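## Task

The robot begins already holding the tube with the light blue cap. Lower it completely into an empty well of the rack that sits on the shelved bench near the door. It fails if any tube touches the floor, if glass breaks (from a drop of more than a few centimetres, which is roughly a well's depth, or from a hard knock), or if the robot tips over or finishes leaning. Every other tube must also finish fully seated in its rack. Release the tube and back the gripper away; the placement only counts if it stays in place without the robot supporting it.

## Robot and tools

ROBOT. A Hello Robot Stretch 4 with a single arm: an omni-wheel base, a lift that slides up a mast, a telescoping arm that reaches straight out, a wrist with yaw, pitch and roll, and a two-finger gripper. It is about 1.6 m tall; the base rim lies within 0.23 m of the base origin. Cameras: head_camera, head_left_camera, head_right_camera (all on the head) and wrist_camera (on the gripper).

FRAMES. Base frame: origin on the floor below the base centre, x ahead, y to the left, z up. hand_pose (a point between the open fingertips, link pinch) is reported in this frame; with all wrist joints at 0 its axes line up with the base axes. The printed hand position may be slightly wrong. The odometry frame is where the base frame was when the scene began; heading is positive to the left, -3.142 to 3.142.

execute_actions. Argument actions: a list holding one action or nothing (an empty list just reports state and images). An action may contain base, joints, or both, plus optional pace and contact_limits; alternatively it holds only end_of_arm. All motions in it begin at once and may finish at different times.
- base: exactly one key, each a relative offset from where the base last reported itself. translate_m: straight drive in metres, forward positive, -2 to 2. strafe_m: sideways drive in metres, left positive, -2 to 2. rotate_rad: turn in place in radians, counter-clockwise (left) positive, -3.2 to 3.2.
- joints: absolute targets, each by name, in the robot's joint space (not a Cartesian pose). lift_m 0 to 1.2 (height of the lift); arm_m 0 to 0.55 (extension); wrist_yaw_rad -1.134 to 4.276 (0 points ahead, positive turns left, 3.14 is stowed; past 3.4 the arm may block it); wrist_pitch_rad -1.117 to 4.259 (0 level, 1.57 pointing down); wrist_roll_rad -1.117 to 4.259 (0 keeps the fingers at equal height, positive turns clockwise as seen from behind); gripper_m -0.038 to 0.141, the fingertip gap in metres (negative means they squeeze each other). Done tolerances: ±0.004 for lift, arm and gripper, ±0.02 for yaw and roll, ±0.05 for pitch. Joint targets out of range are clipped and the result notes it; any other bad value or unknown key rejects the whole call with no motion.
- pace: "slow", "default", "fast" or "max"; base speeds about 0.1/0.3/0.4/0.6 m/s and 1/2/3/4 rad/s, further limited when the lift is above 0.2.
- contact_limits: only arm_m, 0 (stop at the lightest touch) to 0.75; 0.5 if omitted.
- end_of_arm: "enable_torque", sent alone, revives wrist or gripper motors that shut off.
- cameras: list of names or "all"; omitted/null means all, [] means none.
An action lasts at most 15 s. A joint or base you leave out may still be driving toward an earlier target. If a result reports a stop, later calls in the same reply are skipped.

wait: seconds, 0 to 10; nothing new is commanded, returns state and images.
zoom_image: camera name and region [x0, y0, x1, y1] in pixels of that camera's latest full image, origin top-left, at most 504 by 504. Image sizes: head_camera 420x560, head_left/right 420x672, wrist_camera 616x392.
read_manual: section "licences"; only licence text, no motion.
finished_scene: scene, the integer number of the current scene; ends it irreversibly once the last command has been held, and reports success and the next task.

RESULTS. base_status and joint_status tell how each motion ended: done; off_target (resting away from the target, possibly still pushing); contact_stop_at_<key> (blocked; lift, arm or wheels go slack, a slack lift can sink, slack wheels can roll); limit_stop_at_<name>, including own_body (self-collision guard) and tilt (leaning over 6 degrees: lift, arm, wheels slack until upright); time_out; torque_fault (a wrist or gripper motor went limp; needs enable_torque). on_its_own lists what the call did not command; its "held at" is a target, not a position. lidar_m: 12 horizontal distances in metres, 30-degree sectors starting straight ahead and going counter-clockwise (4th left, 7th behind, 10th right); "-" means nothing seen or closer than 0.25 m; glass and thin legs may be missed. wrist_depth_mm: 7x7 grid of median depths, 100 to 2000 mm, from the top left, glass omitted. base_odometry counts wheel rotation, so slip looks like travel; if turned_by_wheels and turned_by_imu differ by more than about 0.1 rad, the heading is off by roughly their difference. base_tilt in degrees, forward and right positive, with a fixed bias up to about 1.5. motor_effort: percent of maximum, positive toward larger joint values, peak in brackets; wheel positive means turning right. The pictures line gives image order. A camera calibration block gives intrinsics and base-to-camera transforms with small errors.

GRIPPER. Close to a gap smaller than the object to grip it; squeezing tighter pulls it toward the wrist. Neither gripper_m nor done proves a hold; a firm squeeze shows in gripper effort. Fingertips pressed on a surface can stick; raise the lift.

AVOID. Glass tubes break if dropped more than a few centimetres or knocked; lower slowly into wells and release only when seated. Never let a tube reach the floor. Use low arm contact limits near racks. Do not drive or turn with over 1 kg held and arm_m above 0.2, especially at fast paces, and avoid strong pushes with a raised gripper: the robot can tip. Pressing the gripper against things with the base or arm causes wrist torque faults. Tilting the gripper up (pitch below -0.2) while rolled (roll below -0.4 or above 4) risks self-collision. To unfold the wrist at the start, send lift_m 0.4 with wrist_yaw_rad 0. Something may occasionally nudge a loose object. Shorter robot motion time is better.

Each tool is called as a command line: name --argument value for each argument, lists and objects as JSON in quotes; but a table of rows of numbers goes row by row, as --pt "numbers of a row", without its own name.

## Session

execute_actions --actions '[]'

Scene clock: 0.00 s.
base_odometry: x=+0.000 y=+0.000 heading=+0.000 (m, m, rad; odometry frame)
turned_by_wheels: +0.000 (rad since the last result)
turned_by_imu: +0.000 (rad since the last result)
base_tilt: forward=+0.5 right=-0.1 (deg)
lidar_m: 1.51 1.45 1.57 1.88 1.84 1.54 1.18 1.18 1.33 1.34 1.28 1.40
base_status: not commanded
joint_positions: lift_m=+0.601 arm_m=+0.002 wrist_yaw_rad=+0.017 wrist_pitch_rad=+0.137 wrist_roll_rad=-0.009 gripper_m=-0.038
joint_status: not commanded
motor_effort: lift_m=+20 arm_m=+0 wrist_yaw_rad=+1 wrist_pitch_rad=-4 wrist_roll_rad=+0 gripper_m=-15 wheel_0=+0 wheel_1=+0 wheel_2=+0 (%)
hand_pose: x=+0.4601 y=-0.0826 z=+0.7403 quat_wxyz=(+0.998, -0.005, +0.068, +0.009) (m; base frame)
wrist_depth_mm: 1397 1708 1863 - - - 1921 / 1118 1255 1921 - - - 1863 / 1118 1205 1983 - - - 1921 / 1160 1255 1983 - - - - / 1160 1255 - - - - 1983 / 1182 1281 180 206 179 1708 1808 / 1255 1255 1366 172 1397 1255 1397
pictures: head_camera, head_left_camera, head_right_camera, wrist_camera
Images, in order (width x height): head_camera 420x560, head_left_camera 420x672, head_right_camera 420x672, wrist_camera 616x392.

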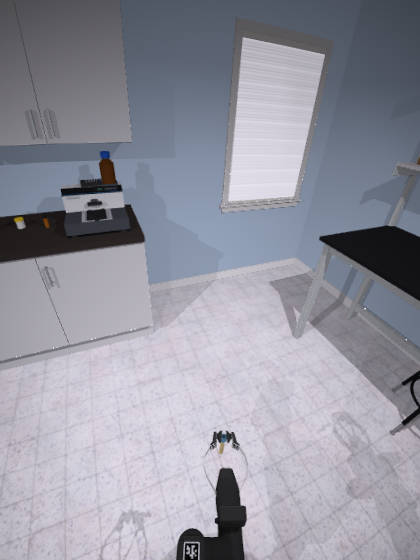

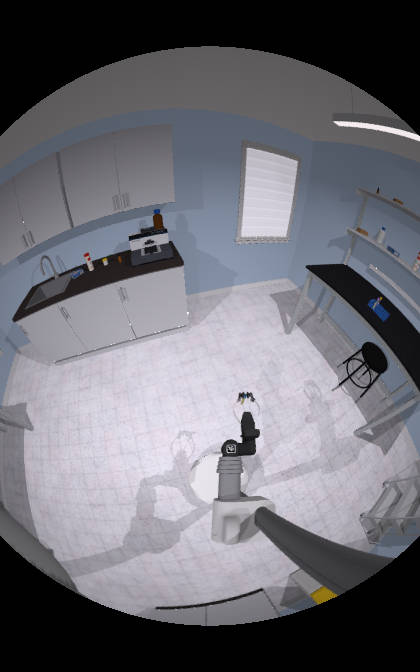

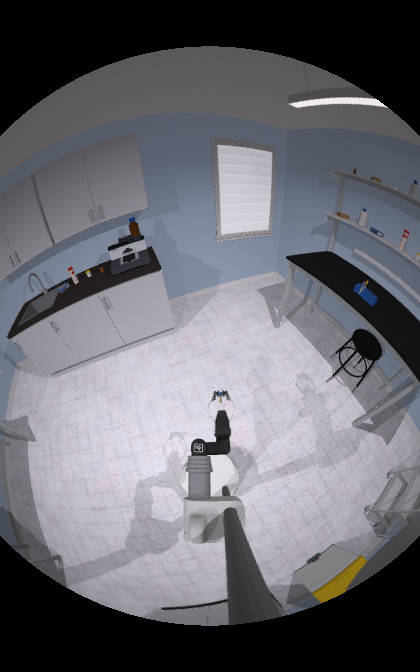

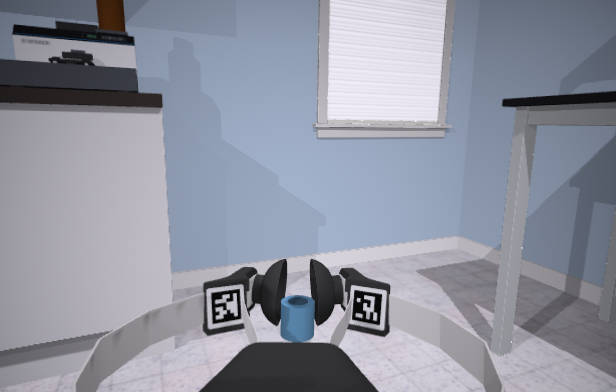

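execute_actions --actions '[{"base":{"rotate_rad":-1.3},"joints":{"lift_m":0.95},"pace":"slow"}]'

Scene clock: 13.10 s.
base_odometry: x=+0.000 y=+0.000 heading=-1.300 (m, m, rad; odometry frame)
turned_by_wheels: -1.300 (rad since the last result)
turned_by_imu: -1.298 (rad since the last result)
base_tilt: forward=+0.5 right=-0.1 (deg)
lidar_m: 0.43 1.28 1.65 1.43 1.47 1.92 1.89 1.91 1.25 1.17 1.23 1.47
base_status: done
joint_positions: lift_m=+0.950 arm_m=+0.002 wrist_yaw_rad=+0.017 wrist_pitch_rad=+0.137 wrist_roll_rad=-0.009 gripper_m=-0.038
joint_status: all done
motor_effort: lift_m=+23(22) arm_m=+0(0) wrist_yaw_rad=+1(1) wrist_pitch_rad=-6(7) wrist_roll_rad=+0(0) gripper_m=-18(21) wheel_0=+2(4) wheel_1=+1(5) wheel_2=+1(5) (%)
hand_pose: x=+0.4601 y=-0.0827 z=+1.0886 quat_wxyz=(+0.998, -0.005, +0.068, +0.009) (m; base frame)
wrist_depth_mm: 1756 1756 1808 1863 1863 1921 1983 / 1756 1808 1863 1863 1921 1983 1983 / 1808 1863 1921 1921 - - - / 1255 1281 1397 1464 - - 1983 / 1863 1921 1983 1229 - - 1863 / 1921 1983 180 206 179 - 1499 / 1863 1336 1863 173 - 1808 1464
pictures: head_camera, head_left_camera, head_right_camera, wrist_camera
camera_calibration (this result's frames):
wrist_camera: T_world_to_cam=[[0.0128, -0.999637, 0.0236957, -0.117749], [-0.15433, -0.0253887, -0.987693, 1.19806], [0.987937, 0.00898554, -0.154599, -0.060813], [0, 0, 0, 1]] pos_world=[0.246482, -0.0867428, 1.1767]
Images, in order (width x height): head_camera 420x560, head_left_camera 420x672, head_right_camera 420x672, wrist_camera 616x392.

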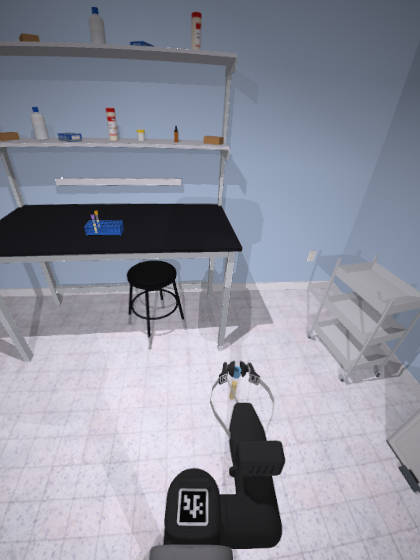

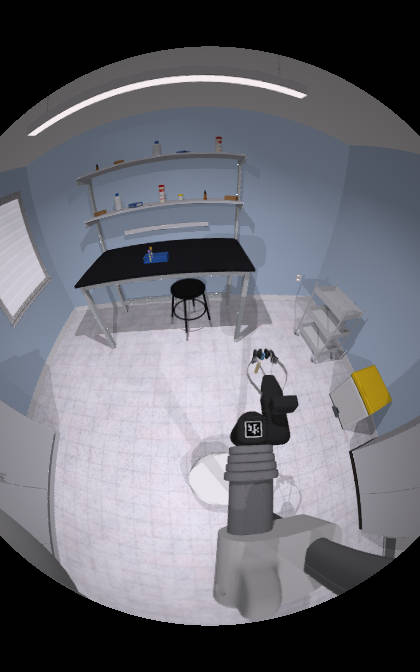

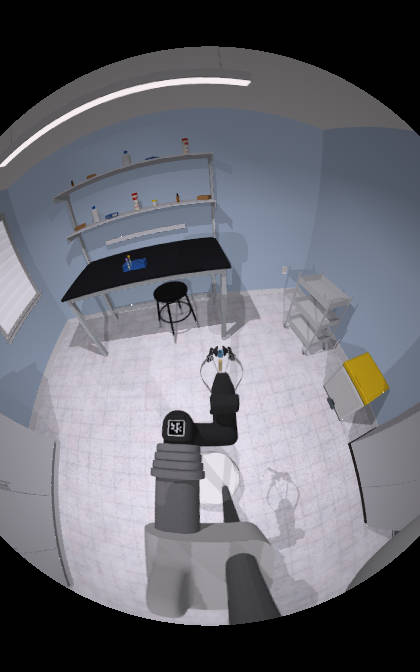

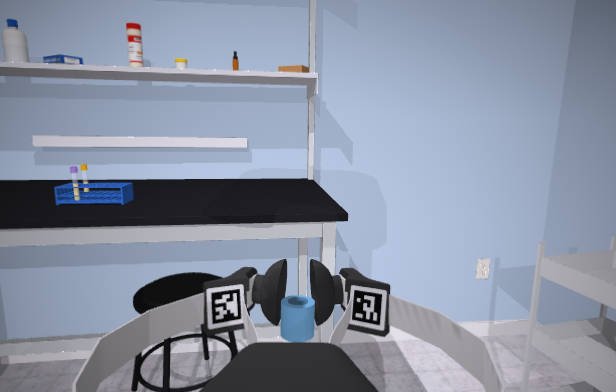

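execute_actions --actions '[{"base":{"rotate_rad":-2.0}}]' --cameras '["head_left_camera","head_right_camera"]'

Scene clock: 22.07 s.
base_odometry: x=+0.000 y=+0.000 heading=+2.984 (m, m, rad; odometry frame)
turned_by_wheels: -2.000 (rad since the last result)
turned_by_imu: -1.998 (rad since the last result)
base_tilt: forward=+0.5 right=-0.1 (deg)
lidar_m: 0.43 1.15 1.23 1.60 1.28 1.34 2.22 1.46 1.54 1.94 1.85 1.94
base_status: done
joint_positions: lift_m=+0.950 arm_m=+0.002 wrist_yaw_rad=+0.017 wrist_pitch_rad=+0.137 wrist_roll_rad=-0.009 gripper_m=-0.038
joint_status: not commanded
motor_effort: lift_m=+21(23) arm_m=+0(0) wrist_yaw_rad=+1(1) wrist_pitch_rad=-5(7) wrist_roll_rad=+0(0) gripper_m=-17(17) wheel_0=+2(6) wheel_1=+1(7) wheel_2=+0(4) (%)
hand_pose: x=+0.4601 y=-0.0827 z=+1.0887 quat_wxyz=(+0.998, -0.005, +0.068, +0.009) (m; base frame)
wrist_depth_mm: 842 917 1025 1138 1921 - - / 866 946 1042 1182 1921 - - / 878 976 1078 1205 1921 - - / 904 976 1098 1255 - - - / 931 1008 1118 1281 - - - / 976 991 180 206 179 - - / 991 1042 1138 172 1983 1863 -
pictures: head_left_camera, head_right_camera
Images, in order (width x height): head_left_camera 420x672, head_right_camera 420x672.

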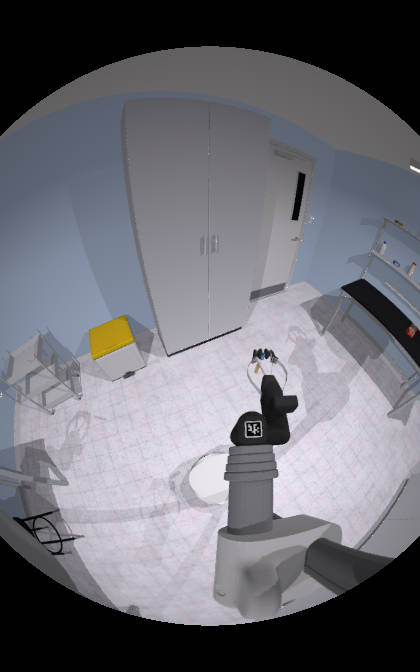

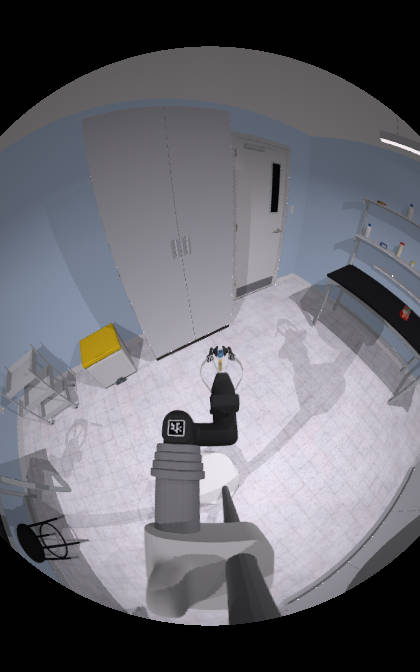

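execute_actions --actions '[{"base":{"rotate_rad":-1.13},"joints":{"lift_m":1.05}}]'

Scene clock: 32.93 s.
base_odometry: x=+0.000 y=+0.000 heading=+1.854 (m, m, rad; odometry frame)
turned_by_wheels: -1.130 (rad since the last result)
turned_by_imu: -1.128 (rad since the last result)
base_tilt: forward=+0.5 right=-0.1 (deg)
lidar_m: 1.83 1.89 1.24 1.19 1.25 1.49 1.33 1.35 2.25 1.44 1.52 1.95
base_status: done
joint_positions: lift_m=+1.050 arm_m=+0.002 wrist_yaw_rad=+0.017 wrist_pitch_rad=+0.137 wrist_roll_rad=-0.009 gripper_m=-0.038
joint_status: all done
motor_effort: lift_m=+22(23) arm_m=+0(0) wrist_yaw_rad=+0(0) wrist_pitch_rad=-6(5) wrist_roll_rad=+0(0) gripper_m=-15(20) wheel_0=+1(5) wheel_1=+0(5) wheel_2=+0(4) (%)
hand_pose: x=+0.4601 y=-0.0826 z=+1.1886 quat_wxyz=(+0.998, -0.005, +0.068, +0.009) (m; base frame)
wrist_depth_mm: - - - - - - - / - - - - - - - / - - - - - - - / - - - - - - - / - 1921 1921 1863 1983 - - / - - 180 206 179 - - / - 1921 - 172 - 1983 -
pictures: head_camera, head_left_camera, head_right_camera, wrist_camera
camera_calibration (this result's frames):
wrist_camera: T_world_to_cam=[[0.012849, -0.999637, 0.0237, -0.120133], [-0.154382, -0.025401, -0.987685, 1.29685], [0.987928, 0.00903191, -0.154652, -0.0452935], [0, 0, 0, 1]] pos_world=[0.2465, -0.086739, 1.27672]
Images, in order (width x height): head_camera 420x560, head_left_camera 420x672, head_right_camera 420x672, wrist_camera 616x392.

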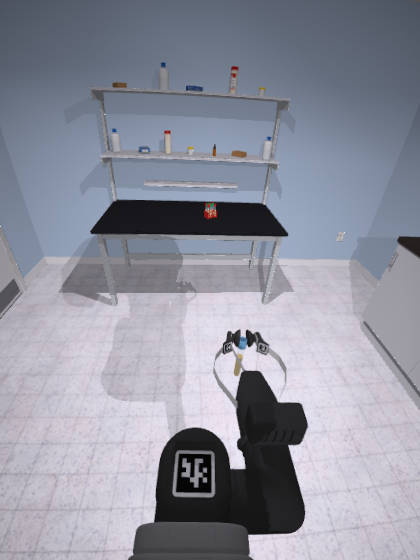

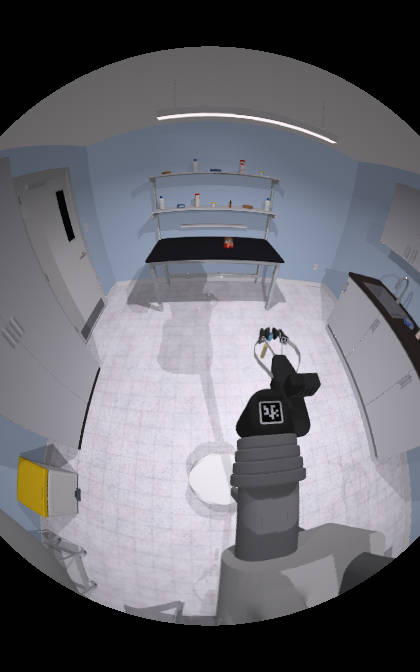

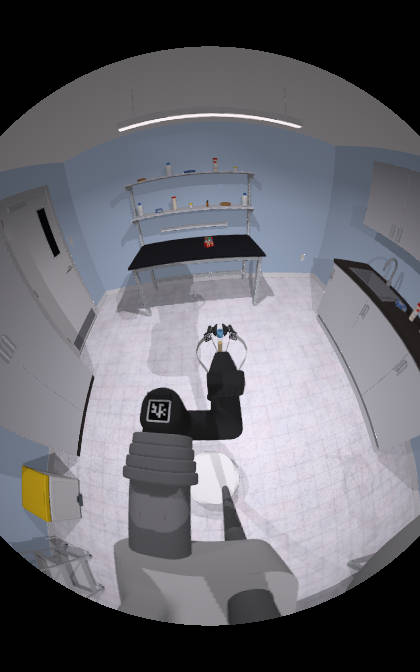

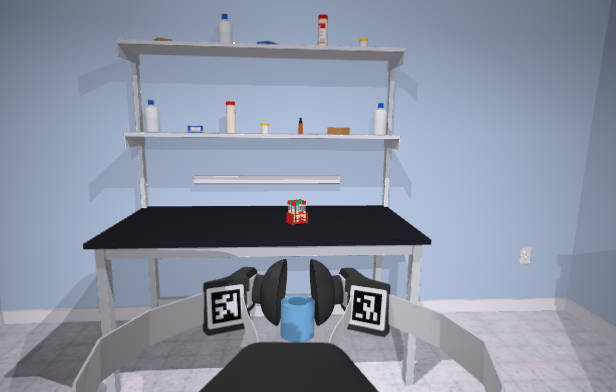

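execute_actions --actions '[{"base":{"translate_m":1.3}}]' --cameras '["head_camera","wrist_camera"]'

zoom_image --camera "head_camera" --region '[140, 160, 300, 360]'

zoom_image --camera "wrist_camera" --region '[180, 150, 400, 350]'

Scene clock: 44.97 s.
base_odometry: x=-0.363 y=+1.248 heading=+1.854 (m, m, rad; odometry frame)
turned_by_wheels: +0.000 (rad since the last result)
turned_by_imu: +0.000 (rad since the last result)
base_tilt: forward=+0.6 right=-0.1 (deg)
lidar_m: 0.54 0.57 0.77 1.53 1.29 1.71 2.96 2.73 1.49 1.38 0.90 0.59
base_status: done
joint_positions: lift_m=+1.050 arm_m=+0.002 wrist_yaw_rad=+0.017 wrist_pitch_rad=+0.137 wrist_roll_rad=-0.009 gripper_m=-0.038
joint_status: not commanded
motor_effort: lift_m=+22(23) arm_m=+0(0) wrist_yaw_rad=+1(1) wrist_pitch_rad=-4(6) wrist_roll_rad=-1(0) gripper_m=-19(18) wheel_0=+1(5) wheel_1=+0(2) wheel_2=+1(10) (%)
hand_pose: x=+0.4601 y=-0.0826 z=+1.1887 quat_wxyz=(+0.998, -0.005, +0.068, +0.009) (m; base frame)
wrist_depth_mm: 1042 1060 1060 1098 1118 1118 1138 / 1060 1078 1098 1118 1138 1138 1182 / 1060 1098 1118 1160 1138 1025 1205 / 1118 1138 1160 1182 1205 1229 1255 / 1138 1160 1182 1205 1255 1229 1281 / 1078 1098 180 206 179 1182 1308 / 831 768 831 172 842 778 1366
pictures: head_camera, wrist_camera
camera_calibration (this result's frames):
wrist_camera: T_world_to_cam=[[0.012849, -0.999637, 0.0237001, -0.120134], [-0.154382, -0.0254011, -0.987685, 1.2969], [0.987928, 0.0090319, -0.154652, -0.0452857], [0, 0, 0, 1]] pos_world=[0.2465, -0.086739, 1.27677]
Images, in order (width x height): head_camera 420x560, wrist_camera 616x392.

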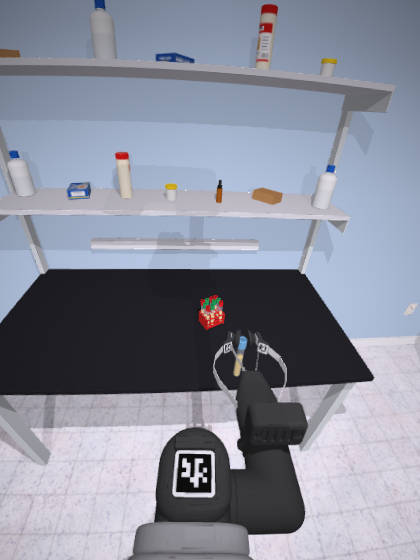

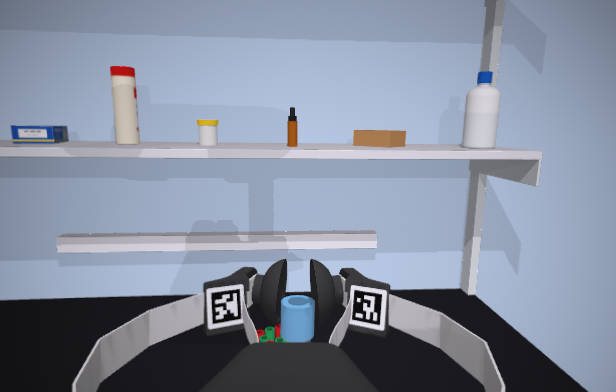

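Region (140, 160, 300, 360) of head_camera's 420x560 image, scaled by 2.520, with more detail than that image has; it fills the left 403 columns of this view, and the rest is white.

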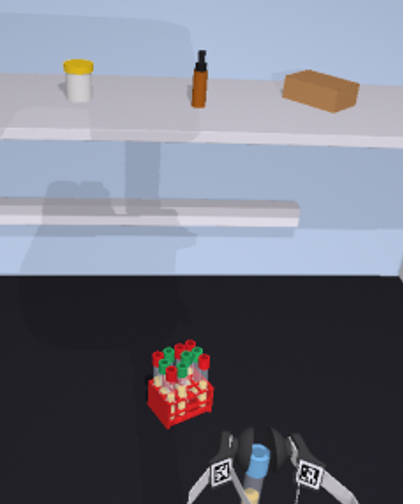

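Region (180, 150, 400, 350) of wrist_camera's 616x392 image, scaled by 2.291; it fills the top 458 rows of this view, and the rest is white.

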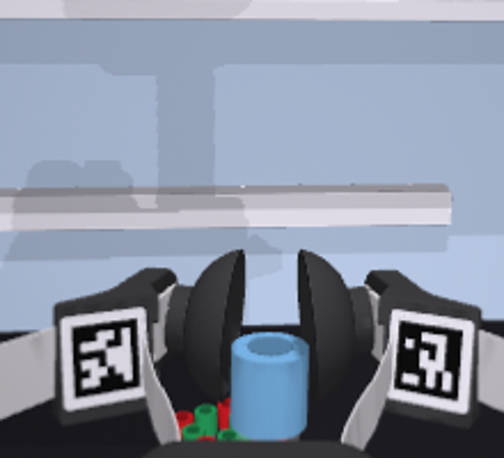

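zoom_image --camera "head_camera" --region '[185, 285, 245, 340]'

zoom_image --camera "head_camera" --region '[205, 320, 285, 390]'

Region (185, 285, 245, 340) of head_camera's 420x560 image, scaled by 8.400, with more detail than that image has; it fills the top 462 rows of this view, and the rest is white.

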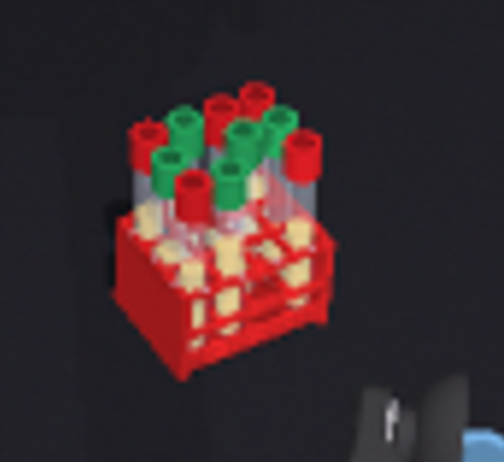

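Region (205, 320, 285, 390) of head_camera's 420x560 image, scaled by 6.300, with more detail than that image has; it fills the top 441 rows of this view, and the rest is white.

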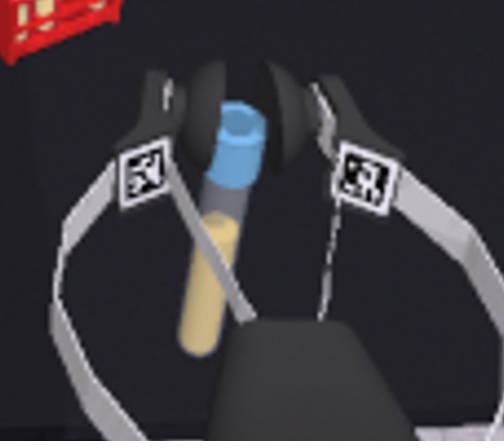

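execute_actions --actions '[{"base":{"strafe_m":-0.35}}]' --cameras '[]'

execute_actions --actions '[{"base":{"translate_m":0.2}}]' --cameras '[]'

execute_actions --actions '[{"base":{"rotate_rad":0.5},"joints":{"lift_m":0.95,"arm_m":0.1},"pace":"slow"}]' --cameras '["head_camera","wrist_camera"]'

Scene clock: 105.83 s.
base_odometry: x=-0.027 y=+1.346 heading=+1.854 (m, m, rad; odometry frame)
turned_by_wheels: +0.000 (rad since the last result)
turned_by_imu: +0.003 (rad since the last result)
base_tilt: forward=+0.6 right=-0.1 (deg)
lidar_m: 0.57 0.60 0.79 1.65 1.66 2.24 2.70 1.65 1.10 1.01 1.05 0.63
base_status: done
joint_positions: lift_m=+1.050 arm_m=+0.002 wrist_yaw_rad=+0.017 wrist_pitch_rad=+0.137 wrist_roll_rad=-0.009 gripper_m=-0.038
joint_status: not commanded
motor_effort: lift_m=+22(22) arm_m=+0(0) wrist_yaw_rad=+1(1) wrist_pitch_rad=-5(5) wrist_roll_rad=+0(0) gripper_m=-22(14) wheel_0=+0(8) wheel_1=+0(7) wheel_2=+1(1) (%)
hand_pose: x=+0.4601 y=-0.0826 z=+1.1887 quat_wxyz=(+0.998, -0.005, +0.068, +0.009) (m; base frame)
wrist_depth_mm: 1060 1078 1098 1098 1118 1160 1160 / 1078 1078 1118 1138 1138 1182 1205 / 1098 1118 1138 1160 1182 1205 1229 / 1160 1138 1182 1182 1205 1255 1255 / 1182 1205 1182 1229 1255 1255 1308 / 1078 1098 180 206 179 1336 1336 / 842 741 842 172 931 1336 1397
pictures: none
No camera images: the call's "cameras" was empty. Leave "cameras" out to get every camera's image.

Scene clock: 107.90 s.
base_odometry: x=-0.083 y=+1.538 heading=+1.854 (m, m, rad; odometry frame)
turned_by_wheels: +0.000 (rad since the last result)
turned_by_imu: +0.000 (rad since the last result)
base_tilt: forward=+0.6 right=-0.1 (deg)
lidar_m: 0.36 0.41 0.53 2.04 1.70 2.33 3.49 1.60 1.11 1.00 1.69 0.42
base_status: done
joint_positions: lift_m=+1.050 arm_m=+0.002 wrist_yaw_rad=+0.017 wrist_pitch_rad=+0.137 wrist_roll_rad=-0.009 gripper_m=-0.038
joint_status: not commanded
motor_effort: lift_m=+21(21) arm_m=+0(0) wrist_yaw_rad=+1(1) wrist_pitch_rad=-6(4) wrist_roll_rad=-1(0) gripper_m=-17(20) wheel_0=+0(5) wheel_1=+1(9) wheel_2=+1(9) (%)
hand_pose: x=+0.4601 y=-0.0826 z=+1.1887 quat_wxyz=(+0.998, -0.005, +0.068, +0.009) (m; base frame)
wrist_depth_mm: 878 891 904 917 917 931 960 / 891 904 931 931 946 960 976 / 904 917 788 768 976 991 1025 / 946 960 976 991 1008 1025 1060 / 960 976 976 1008 1025 1060 1078 / 991 991 180 206 179 1078 1098 / 842 768 842 172 1078 1118 1138
pictures: none
No camera images: the call's "cameras" was empty. Leave "cameras" out to get every camera's image.

Scene clock: 110.17 s.
base_odometry: x=-0.083 y=+1.538 heading=+2.354 (m, m, rad; odometry frame)
turned_by_wheels: +0.500 (rad since the last result)
turned_by_imu: +0.501 (rad since the last result)
base_tilt: forward=+0.5 right=-0.1 (deg)
lidar_m: 0.41 0.53 1.16 1.71 2.12 2.75 1.67 1.10 1.03 1.66 0.44 0.38
base_status: done
joint_positions: lift_m=+0.950 arm_m=+0.099 wrist_yaw_rad=+0.017 wrist_pitch_rad=+0.137 wrist_roll_rad=-0.009 gripper_m=-0.038
joint_status: all done
motor_effort: lift_m=+17(21) arm_m=+7(7) wrist_yaw_rad=+1(1) wrist_pitch_rad=-7(6) wrist_roll_rad=+0(0) gripper_m=-24(18) wheel_0=-1(6) wheel_1=-2(4) wheel_2=+0(5) (%)
hand_pose: x=+0.5569 y=-0.0826 z=+1.0891 quat_wxyz=(+0.998, -0.005, +0.068, +0.009) (m; base frame)
wrist_depth_mm: 1255 1098 960 878 809 741 683 / 1042 891 820 723 788 603 535 / 1281 1160 1042 931 842 768 715 / 1397 1229 1042 946 854 788 732 / 1430 1182 1078 960 854 778 741 / 866 878 180 206 179 809 759 / 668 615 668 172 676 621 683
pictures: head_camera, wrist_camera
camera_calibration (this result's frames):
wrist_camera: T_world_to_cam=[[0.0128655, -0.999636, 0.0236993, -0.119022], [-0.154384, -0.0254029, -0.987684, 1.21348], [0.987927, 0.00904829, -0.154654, -0.156359], [0, 0, 0, 1]] pos_world=[0.343344, -0.0867379, 1.17717]
Images, in order (width x height): head_camera 420x560, wrist_camera 616x392.

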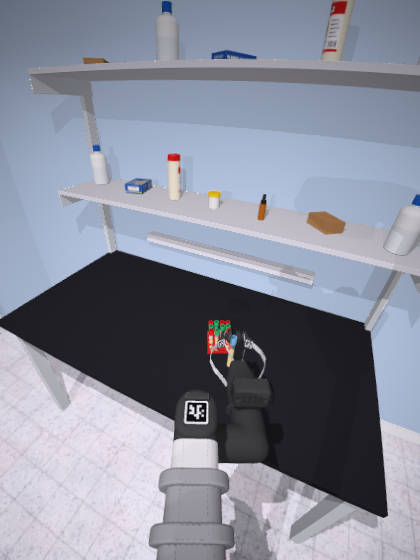

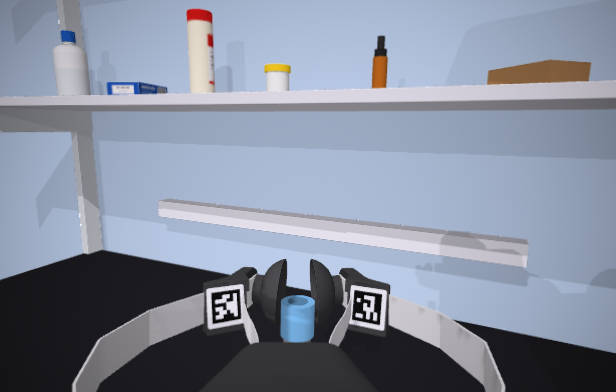

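execute_actions --actions '[{"joints":{"lift_m":0.84,"arm_m":0.02},"pace":"slow"}]' --cameras '["head_camera","wrist_camera"]'

zoom_image --camera "head_camera" --region '[180, 300, 280, 420]'

Scene clock: 122.17 s.
base_odometry: x=-0.083 y=+1.538 heading=+2.354 (m, m, rad; odometry frame)
turned_by_wheels: +0.000 (rad since the last result)
turned_by_imu: +0.002 (rad since the last result)
base_tilt: forward=+0.6 right=-0.1 (deg)
lidar_m: 0.39 0.53 1.13 1.70 2.11 2.76 1.64 1.11 1.02 1.70 0.44 0.38
base_status: not commanded
joint_positions: lift_m=+0.840 arm_m=+0.021 wrist_yaw_rad=+0.017 wrist_pitch_rad=+0.137 wrist_roll_rad=-0.009 gripper_m=-0.038
joint_status: all done
motor_effort: lift_m=+17(16) arm_m=-7(7) wrist_yaw_rad=+1(1) wrist_pitch_rad=-6(6) wrist_roll_rad=+0(0) gripper_m=-15(15) wheel_0=-1(1) wheel_1=-1(1) wheel_2=+0(0) (%)
hand_pose: x=+0.4793 y=-0.0826 z=+0.9791 quat_wxyz=(+0.998, -0.005, +0.068, +0.009) (m; base frame)
wrist_depth_mm: 1366 1138 891 741 634 564 564 / 1138 1182 1078 991 878 820 759 / 1464 1255 1098 1008 917 842 778 / 1499 1281 1160 1008 904 831 788 / 904 904 917 854 931 866 809 / 634 634 180 206 179 654 661 / 488 449 492 172 496 452 500
pictures: head_camera, wrist_camera
camera_calibration (this result's frames):
wrist_camera: T_world_to_cam=[[0.0128657, -0.999636, 0.0236994, -0.115416], [-0.154399, -0.0254032, -0.987682, 1.09285], [0.987925, 0.00904805, -0.15467, -0.0966383], [0, 0, 0, 1]] pos_world=[0.265691, -0.0867379, 1.06717]
Images, in order (width x height): head_camera 420x560, wrist_camera 616x392.

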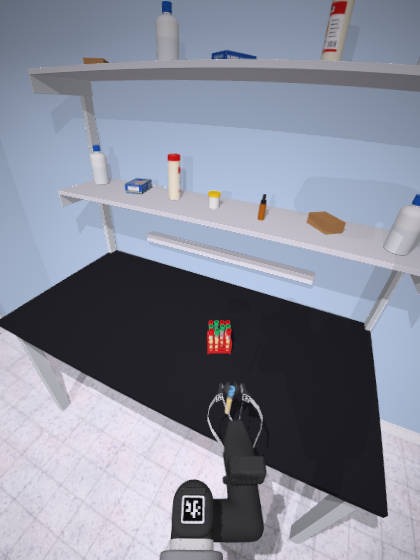

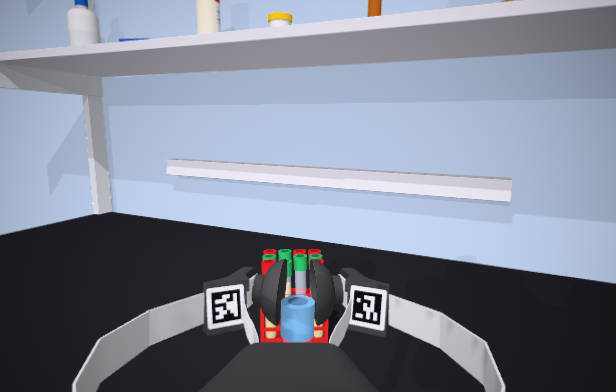

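Region (180, 300, 280, 420) of head_camera's 420x560 image, scaled by 4.200, with more detail than that image has.

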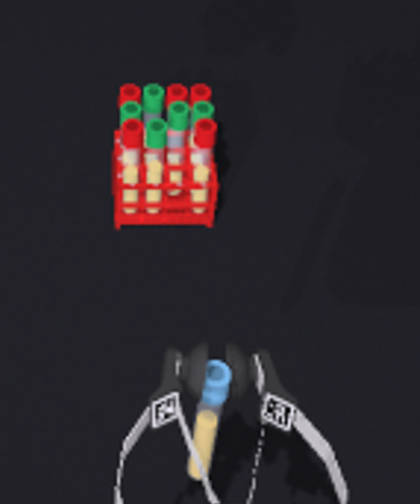

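execute_actions --actions '[{"joints":{"lift_m":0.86,"arm_m":0.17},"pace":"slow"}]'

zoom_image --camera "head_camera" --region '[190, 310, 260, 380]'

zoom_image --camera "head_left_camera" --region '[200, 300, 280, 380]'

Scene clock: 139.00 s.
base_odometry: x=-0.083 y=+1.538 heading=+2.354 (m, m, rad; odometry frame)
turned_by_wheels: +0.000 (rad since the last result)
turned_by_imu: +0.002 (rad since the last result)
base_tilt: forward=+0.5 right=-0.1 (deg)
lidar_m: 0.40 0.52 1.12 1.67 2.13 2.73 1.63 1.10 1.03 1.70 0.44 0.39
base_status: not commanded
joint_positions: lift_m=+0.860 arm_m=+0.169 wrist_yaw_rad=+0.017 wrist_pitch_rad=+0.137 wrist_roll_rad=-0.009 gripper_m=-0.038
joint_status: all done
motor_effort: lift_m=+22(24) arm_m=+7(7) wrist_yaw_rad=+1(1) wrist_pitch_rad=-5(5) wrist_roll_rad=+0(0) gripper_m=-17(17) wheel_0=-1(1) wheel_1=-2(2) wheel_2=+0(0) (%)
hand_pose: x=+0.6269 y=-0.0826 z=+0.9986 quat_wxyz=(+0.998, -0.005, +0.068, +0.009) (m; base frame)
wrist_depth_mm: 931 683 654 559 492 488 488 / 1008 1008 931 820 759 699 647 / 1229 1098 960 866 778 707 661 / 1281 1118 960 842 768 699 661 / 960 976 976 878 820 741 683 / 676 668 180 206 179 691 683 / 521 473 521 172 525 484 535
pictures: head_camera, head_left_camera, head_right_camera, wrist_camera
camera_calibration (this result's frames):
wrist_camera: T_world_to_cam=[[0.0128656, -0.999636, 0.0236994, -0.117779], [-0.154399, -0.0254031, -0.987682, 1.13494], [0.987925, 0.00904795, -0.15467, -0.239491], [0, 0, 0, 1]] pos_world=[0.413349, -0.0867379, 1.08671]
Images, in order (width x height): head_camera 420x560, head_left_camera 420x672, head_right_camera 420x672, wrist_camera 616x392.

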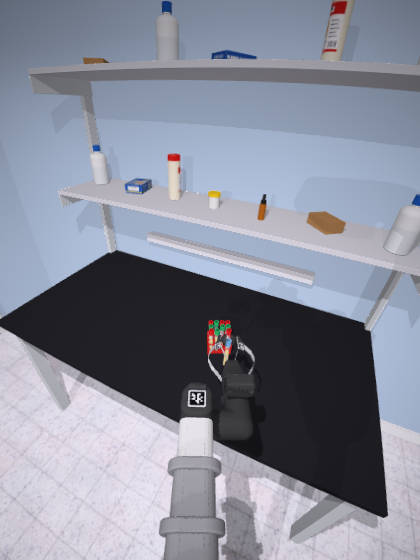

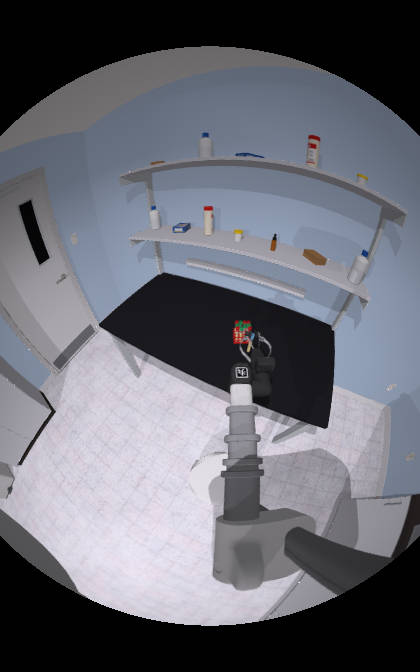

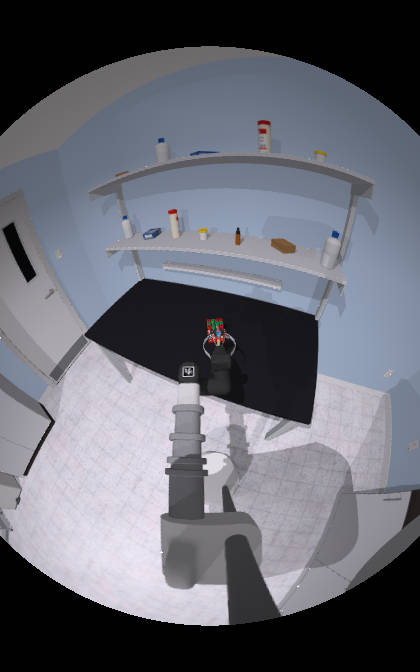

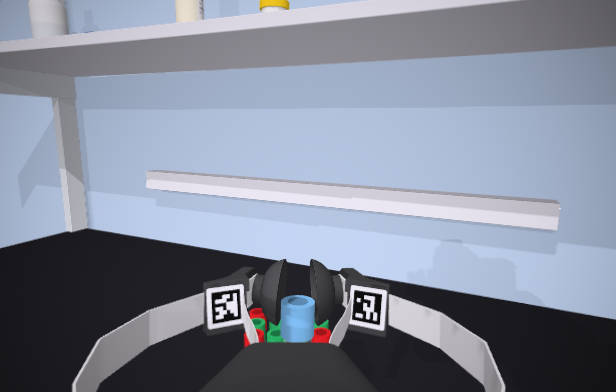

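Region (190, 310, 260, 380) of head_camera's 420x560 image, scaled by 7.200, with more detail than that image has.

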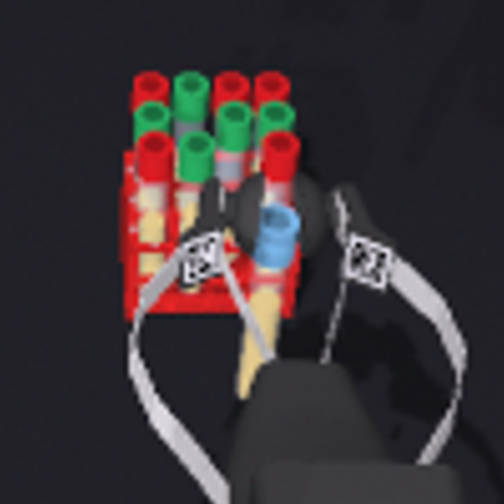

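Region (200, 300, 280, 380) of head_left_camera's 420x672 image, scaled by 6.300, with more detail than that image has.

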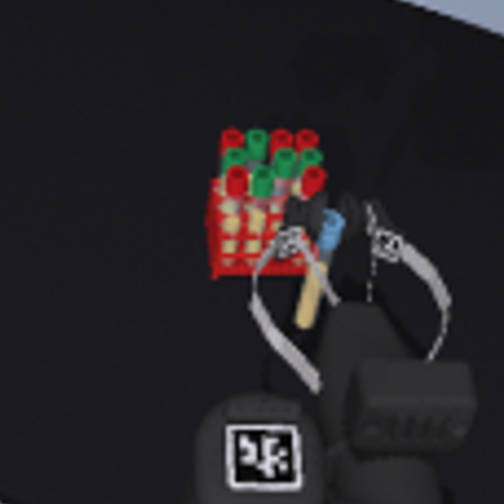

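execute_actions --actions '[{"joints":{"lift_m":0.83,"arm_m":0.25},"pace":"slow"}]'

zoom_image --camera "head_camera" --region '[190, 300, 260, 370]'

zoom_image --camera "head_left_camera" --region '[220, 305, 270, 355]'

zoom_image --camera "wrist_camera" --region '[220, 240, 380, 360]'

Scene clock: 165.87 s.
base_odometry: x=-0.083 y=+1.538 heading=+2.354 (m, m, rad; odometry frame)
turned_by_wheels: +0.000 (rad since the last result)
turned_by_imu: +0.002 (rad since the last result)
base_tilt: forward=+0.6 right=-0.1 (deg)
lidar_m: 0.41 0.53 1.15 1.68 2.16 2.75 1.67 1.12 1.03 1.69 0.43 0.38
base_status: not commanded
joint_positions: lift_m=+0.830 arm_m=+0.249 wrist_yaw_rad=+0.017 wrist_pitch_rad=+0.137 wrist_roll_rad=-0.009 gripper_m=-0.038
joint_status: all done
motor_effort: lift_m=+17(23) arm_m=+7(6) wrist_yaw_rad=+1(1) wrist_pitch_rad=-7(7) wrist_roll_rad=+0(0) gripper_m=-16(18) wheel_0=-1(1) wheel_1=-2(2) wheel_2=+0(0) (%)
hand_pose: x=+0.7069 y=-0.0826 z=+0.9691 quat_wxyz=(+0.998, -0.005, +0.068, +0.009) (m; base frame)
wrist_depth_mm: 654 640 634 621 615 609 569 / 1025 946 842 759 683 627 580 / 1078 976 866 778 707 640 597 / 1138 1008 854 759 691 627 574 / 878 878 878 798 741 668 621 / 615 615 180 207 179 627 621 / 469 430 469 172 477 436 480
pictures: head_camera, head_left_camera, head_right_camera, wrist_camera
camera_calibration (this result's frames):
wrist_camera: T_world_to_cam=[[0.0128655, -0.999636, 0.0236995, -0.118108], [-0.154399, -0.0254032, -0.987682, 1.11812], [0.987925, 0.00904788, -0.15467, -0.323091], [0, 0, 0, 1]] pos_world=[0.493347, -0.0867379, 1.05718]
Images, in order (width x height): head_camera 420x560, head_left_camera 420x672, head_right_camera 420x672, wrist_camera 616x392.

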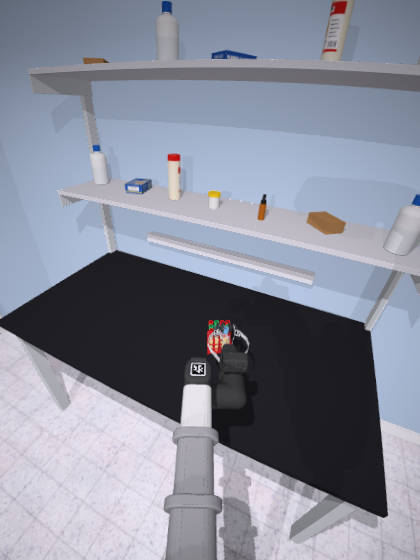

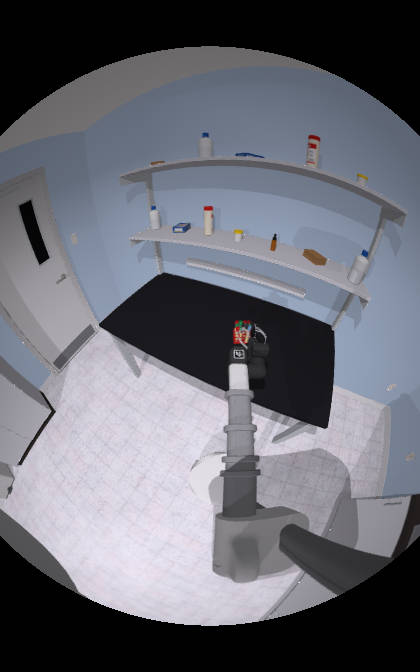

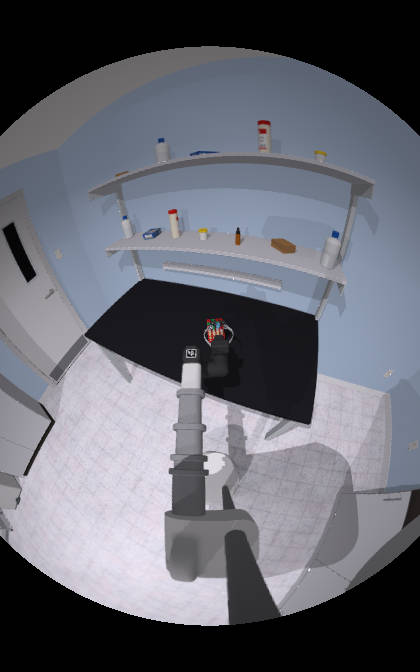

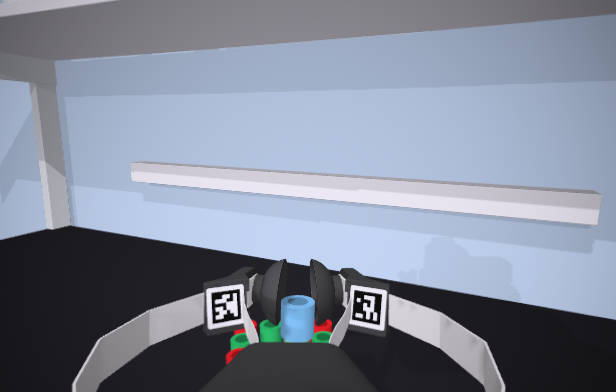

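Region (190, 300, 260, 370) of head_camera's 420x560 image, scaled by 7.200, with more detail than that image has.

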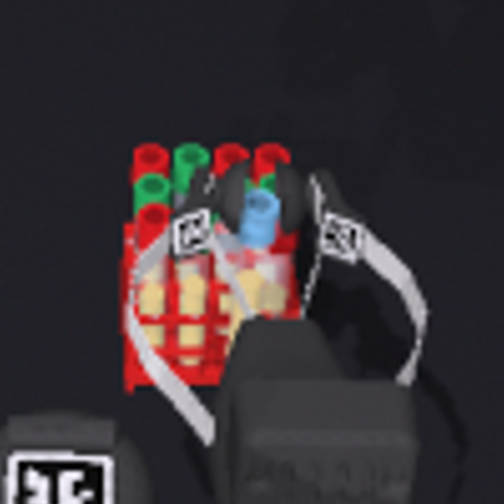

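Region (220, 305, 270, 355) of head_left_camera's 420x672 image, scaled by 10.080, with more detail than that image has.

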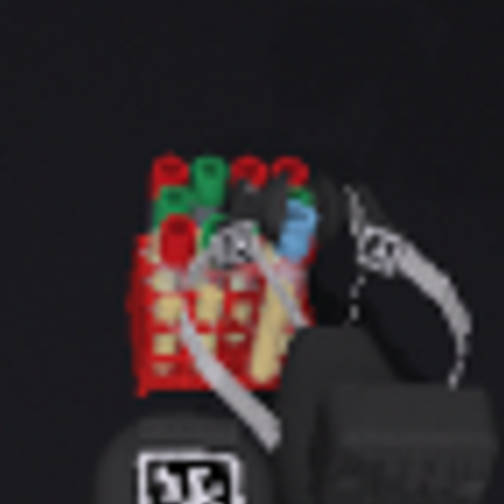

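Region (220, 240, 380, 360) of wrist_camera's 616x392 image, scaled by 3.150; it fills the top 378 rows of this view, and the rest is white.

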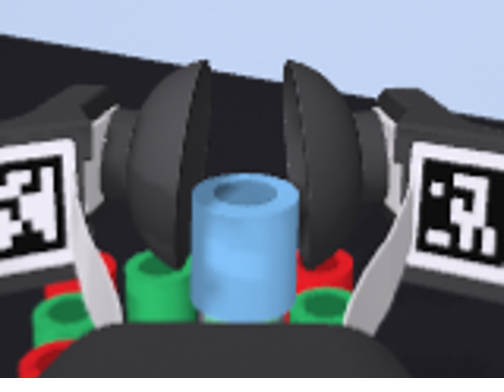

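execute_actions --actions '[{"base":{"strafe_m":-0.122},"joints":{"wrist_yaw_rad":0.5},"pace":"slow"}]'

zoom_image --camera "head_camera" --region '[150, 300, 220, 370]'

zoom_image --camera "head_left_camera" --region '[190, 305, 240, 355]'

Scene clock: 236.83 s.
base_odometry: x=+0.003 y=+1.624 heading=+2.354 (m, m, rad; odometry frame)
turned_by_wheels: +0.000 (rad since the last result)
turned_by_imu: +0.002 (rad since the last result)
base_tilt: forward=+0.6 right=+0.0 (deg)
lidar_m: 0.35 0.45 1.04 1.83 2.45 2.80 1.47 1.00 0.91 1.58 0.36 0.32
base_status: done
joint_positions: lift_m=+0.830 arm_m=+0.249 wrist_yaw_rad=+0.500 wrist_pitch_rad=+0.137 wrist_roll_rad=-0.009 gripper_m=-0.038
joint_status: all done
motor_effort: lift_m=+17(17) arm_m=+7(6) wrist_yaw_rad=+2(3) wrist_pitch_rad=-6(4) wrist_roll_rad=+0(0) gripper_m=-15(18) wheel_0=+3(4) wheel_1=-2(7) wheel_2=+0(1) (%)
hand_pose: x=+0.7125 y=+0.0602 z=+0.9691 quat_wxyz=(+0.967, -0.021, +0.065, +0.247) (m; base frame)
wrist_depth_mm: 1661 1863 831 621 615 615 549 / 1661 1921 1160 991 798 654 559 / 1708 1921 1499 1042 809 661 569 / 1708 1983 1537 1078 788 634 539 / 878 878 891 891 820 683 580 / 615 615 180 206 179 627 580 / 473 430 469 172 368 436 480
pictures: head_camera, head_left_camera, head_right_camera, wrist_camera
camera_calibration (this result's frames):
wrist_camera: T_world_to_cam=[[0.475639, -0.879321, 0.0236988, -0.312364], [-0.124942, -0.094202, -0.987682, 1.10576], [0.870722, 0.466819, -0.15467, -0.273929], [0, 0, 0, 1]] pos_world=[0.525244, -0.0426284, 1.05718]
Images, in order (width x height): head_camera 420x560, head_left_camera 420x672, head_right_camera 420x672, wrist_camera 616x392.

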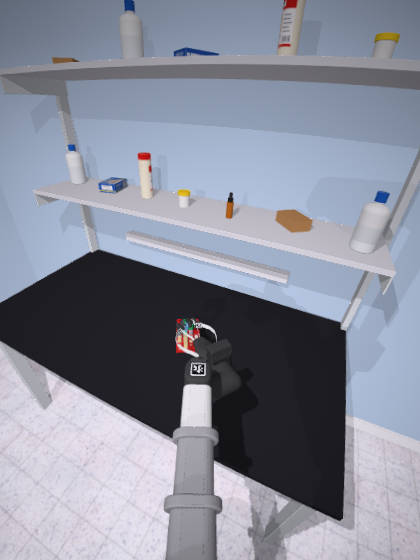

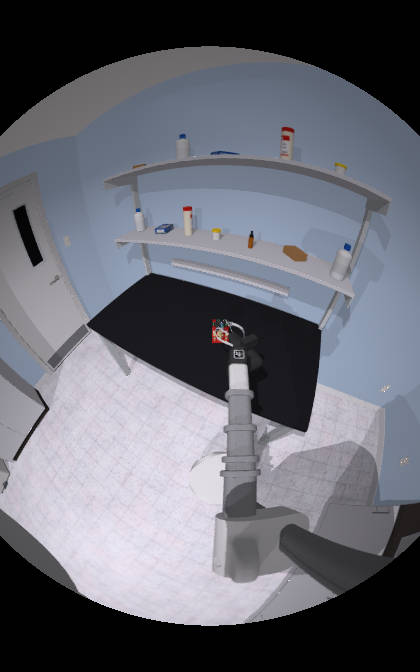

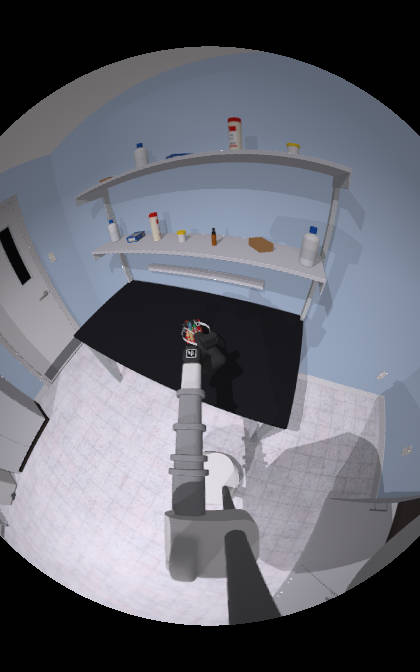

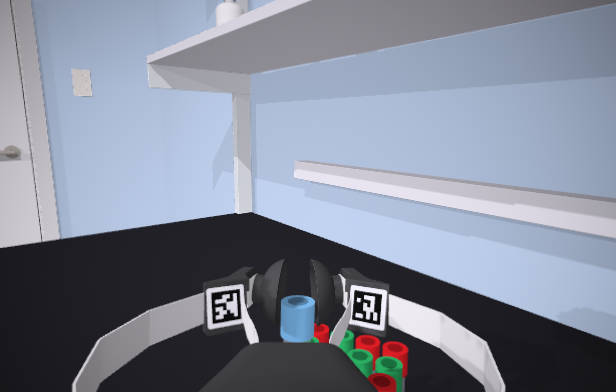

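Region (150, 300, 220, 370) of head_camera's 420x560 image, scaled by 7.200, with more detail than that image has.

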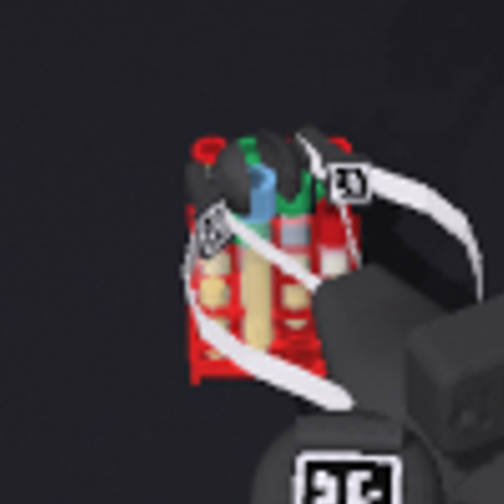

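Region (190, 305, 240, 355) of head_left_camera's 420x672 image, scaled by 10.080, with more detail than that image has.

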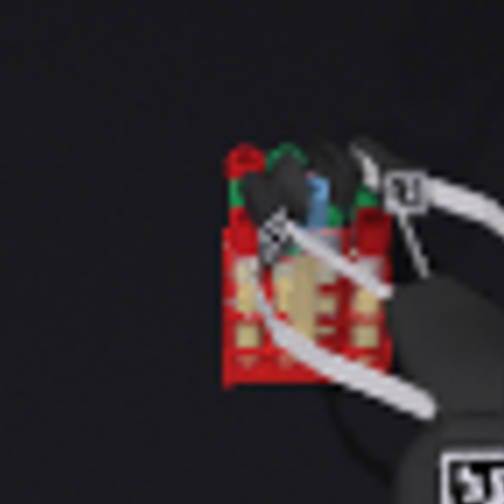

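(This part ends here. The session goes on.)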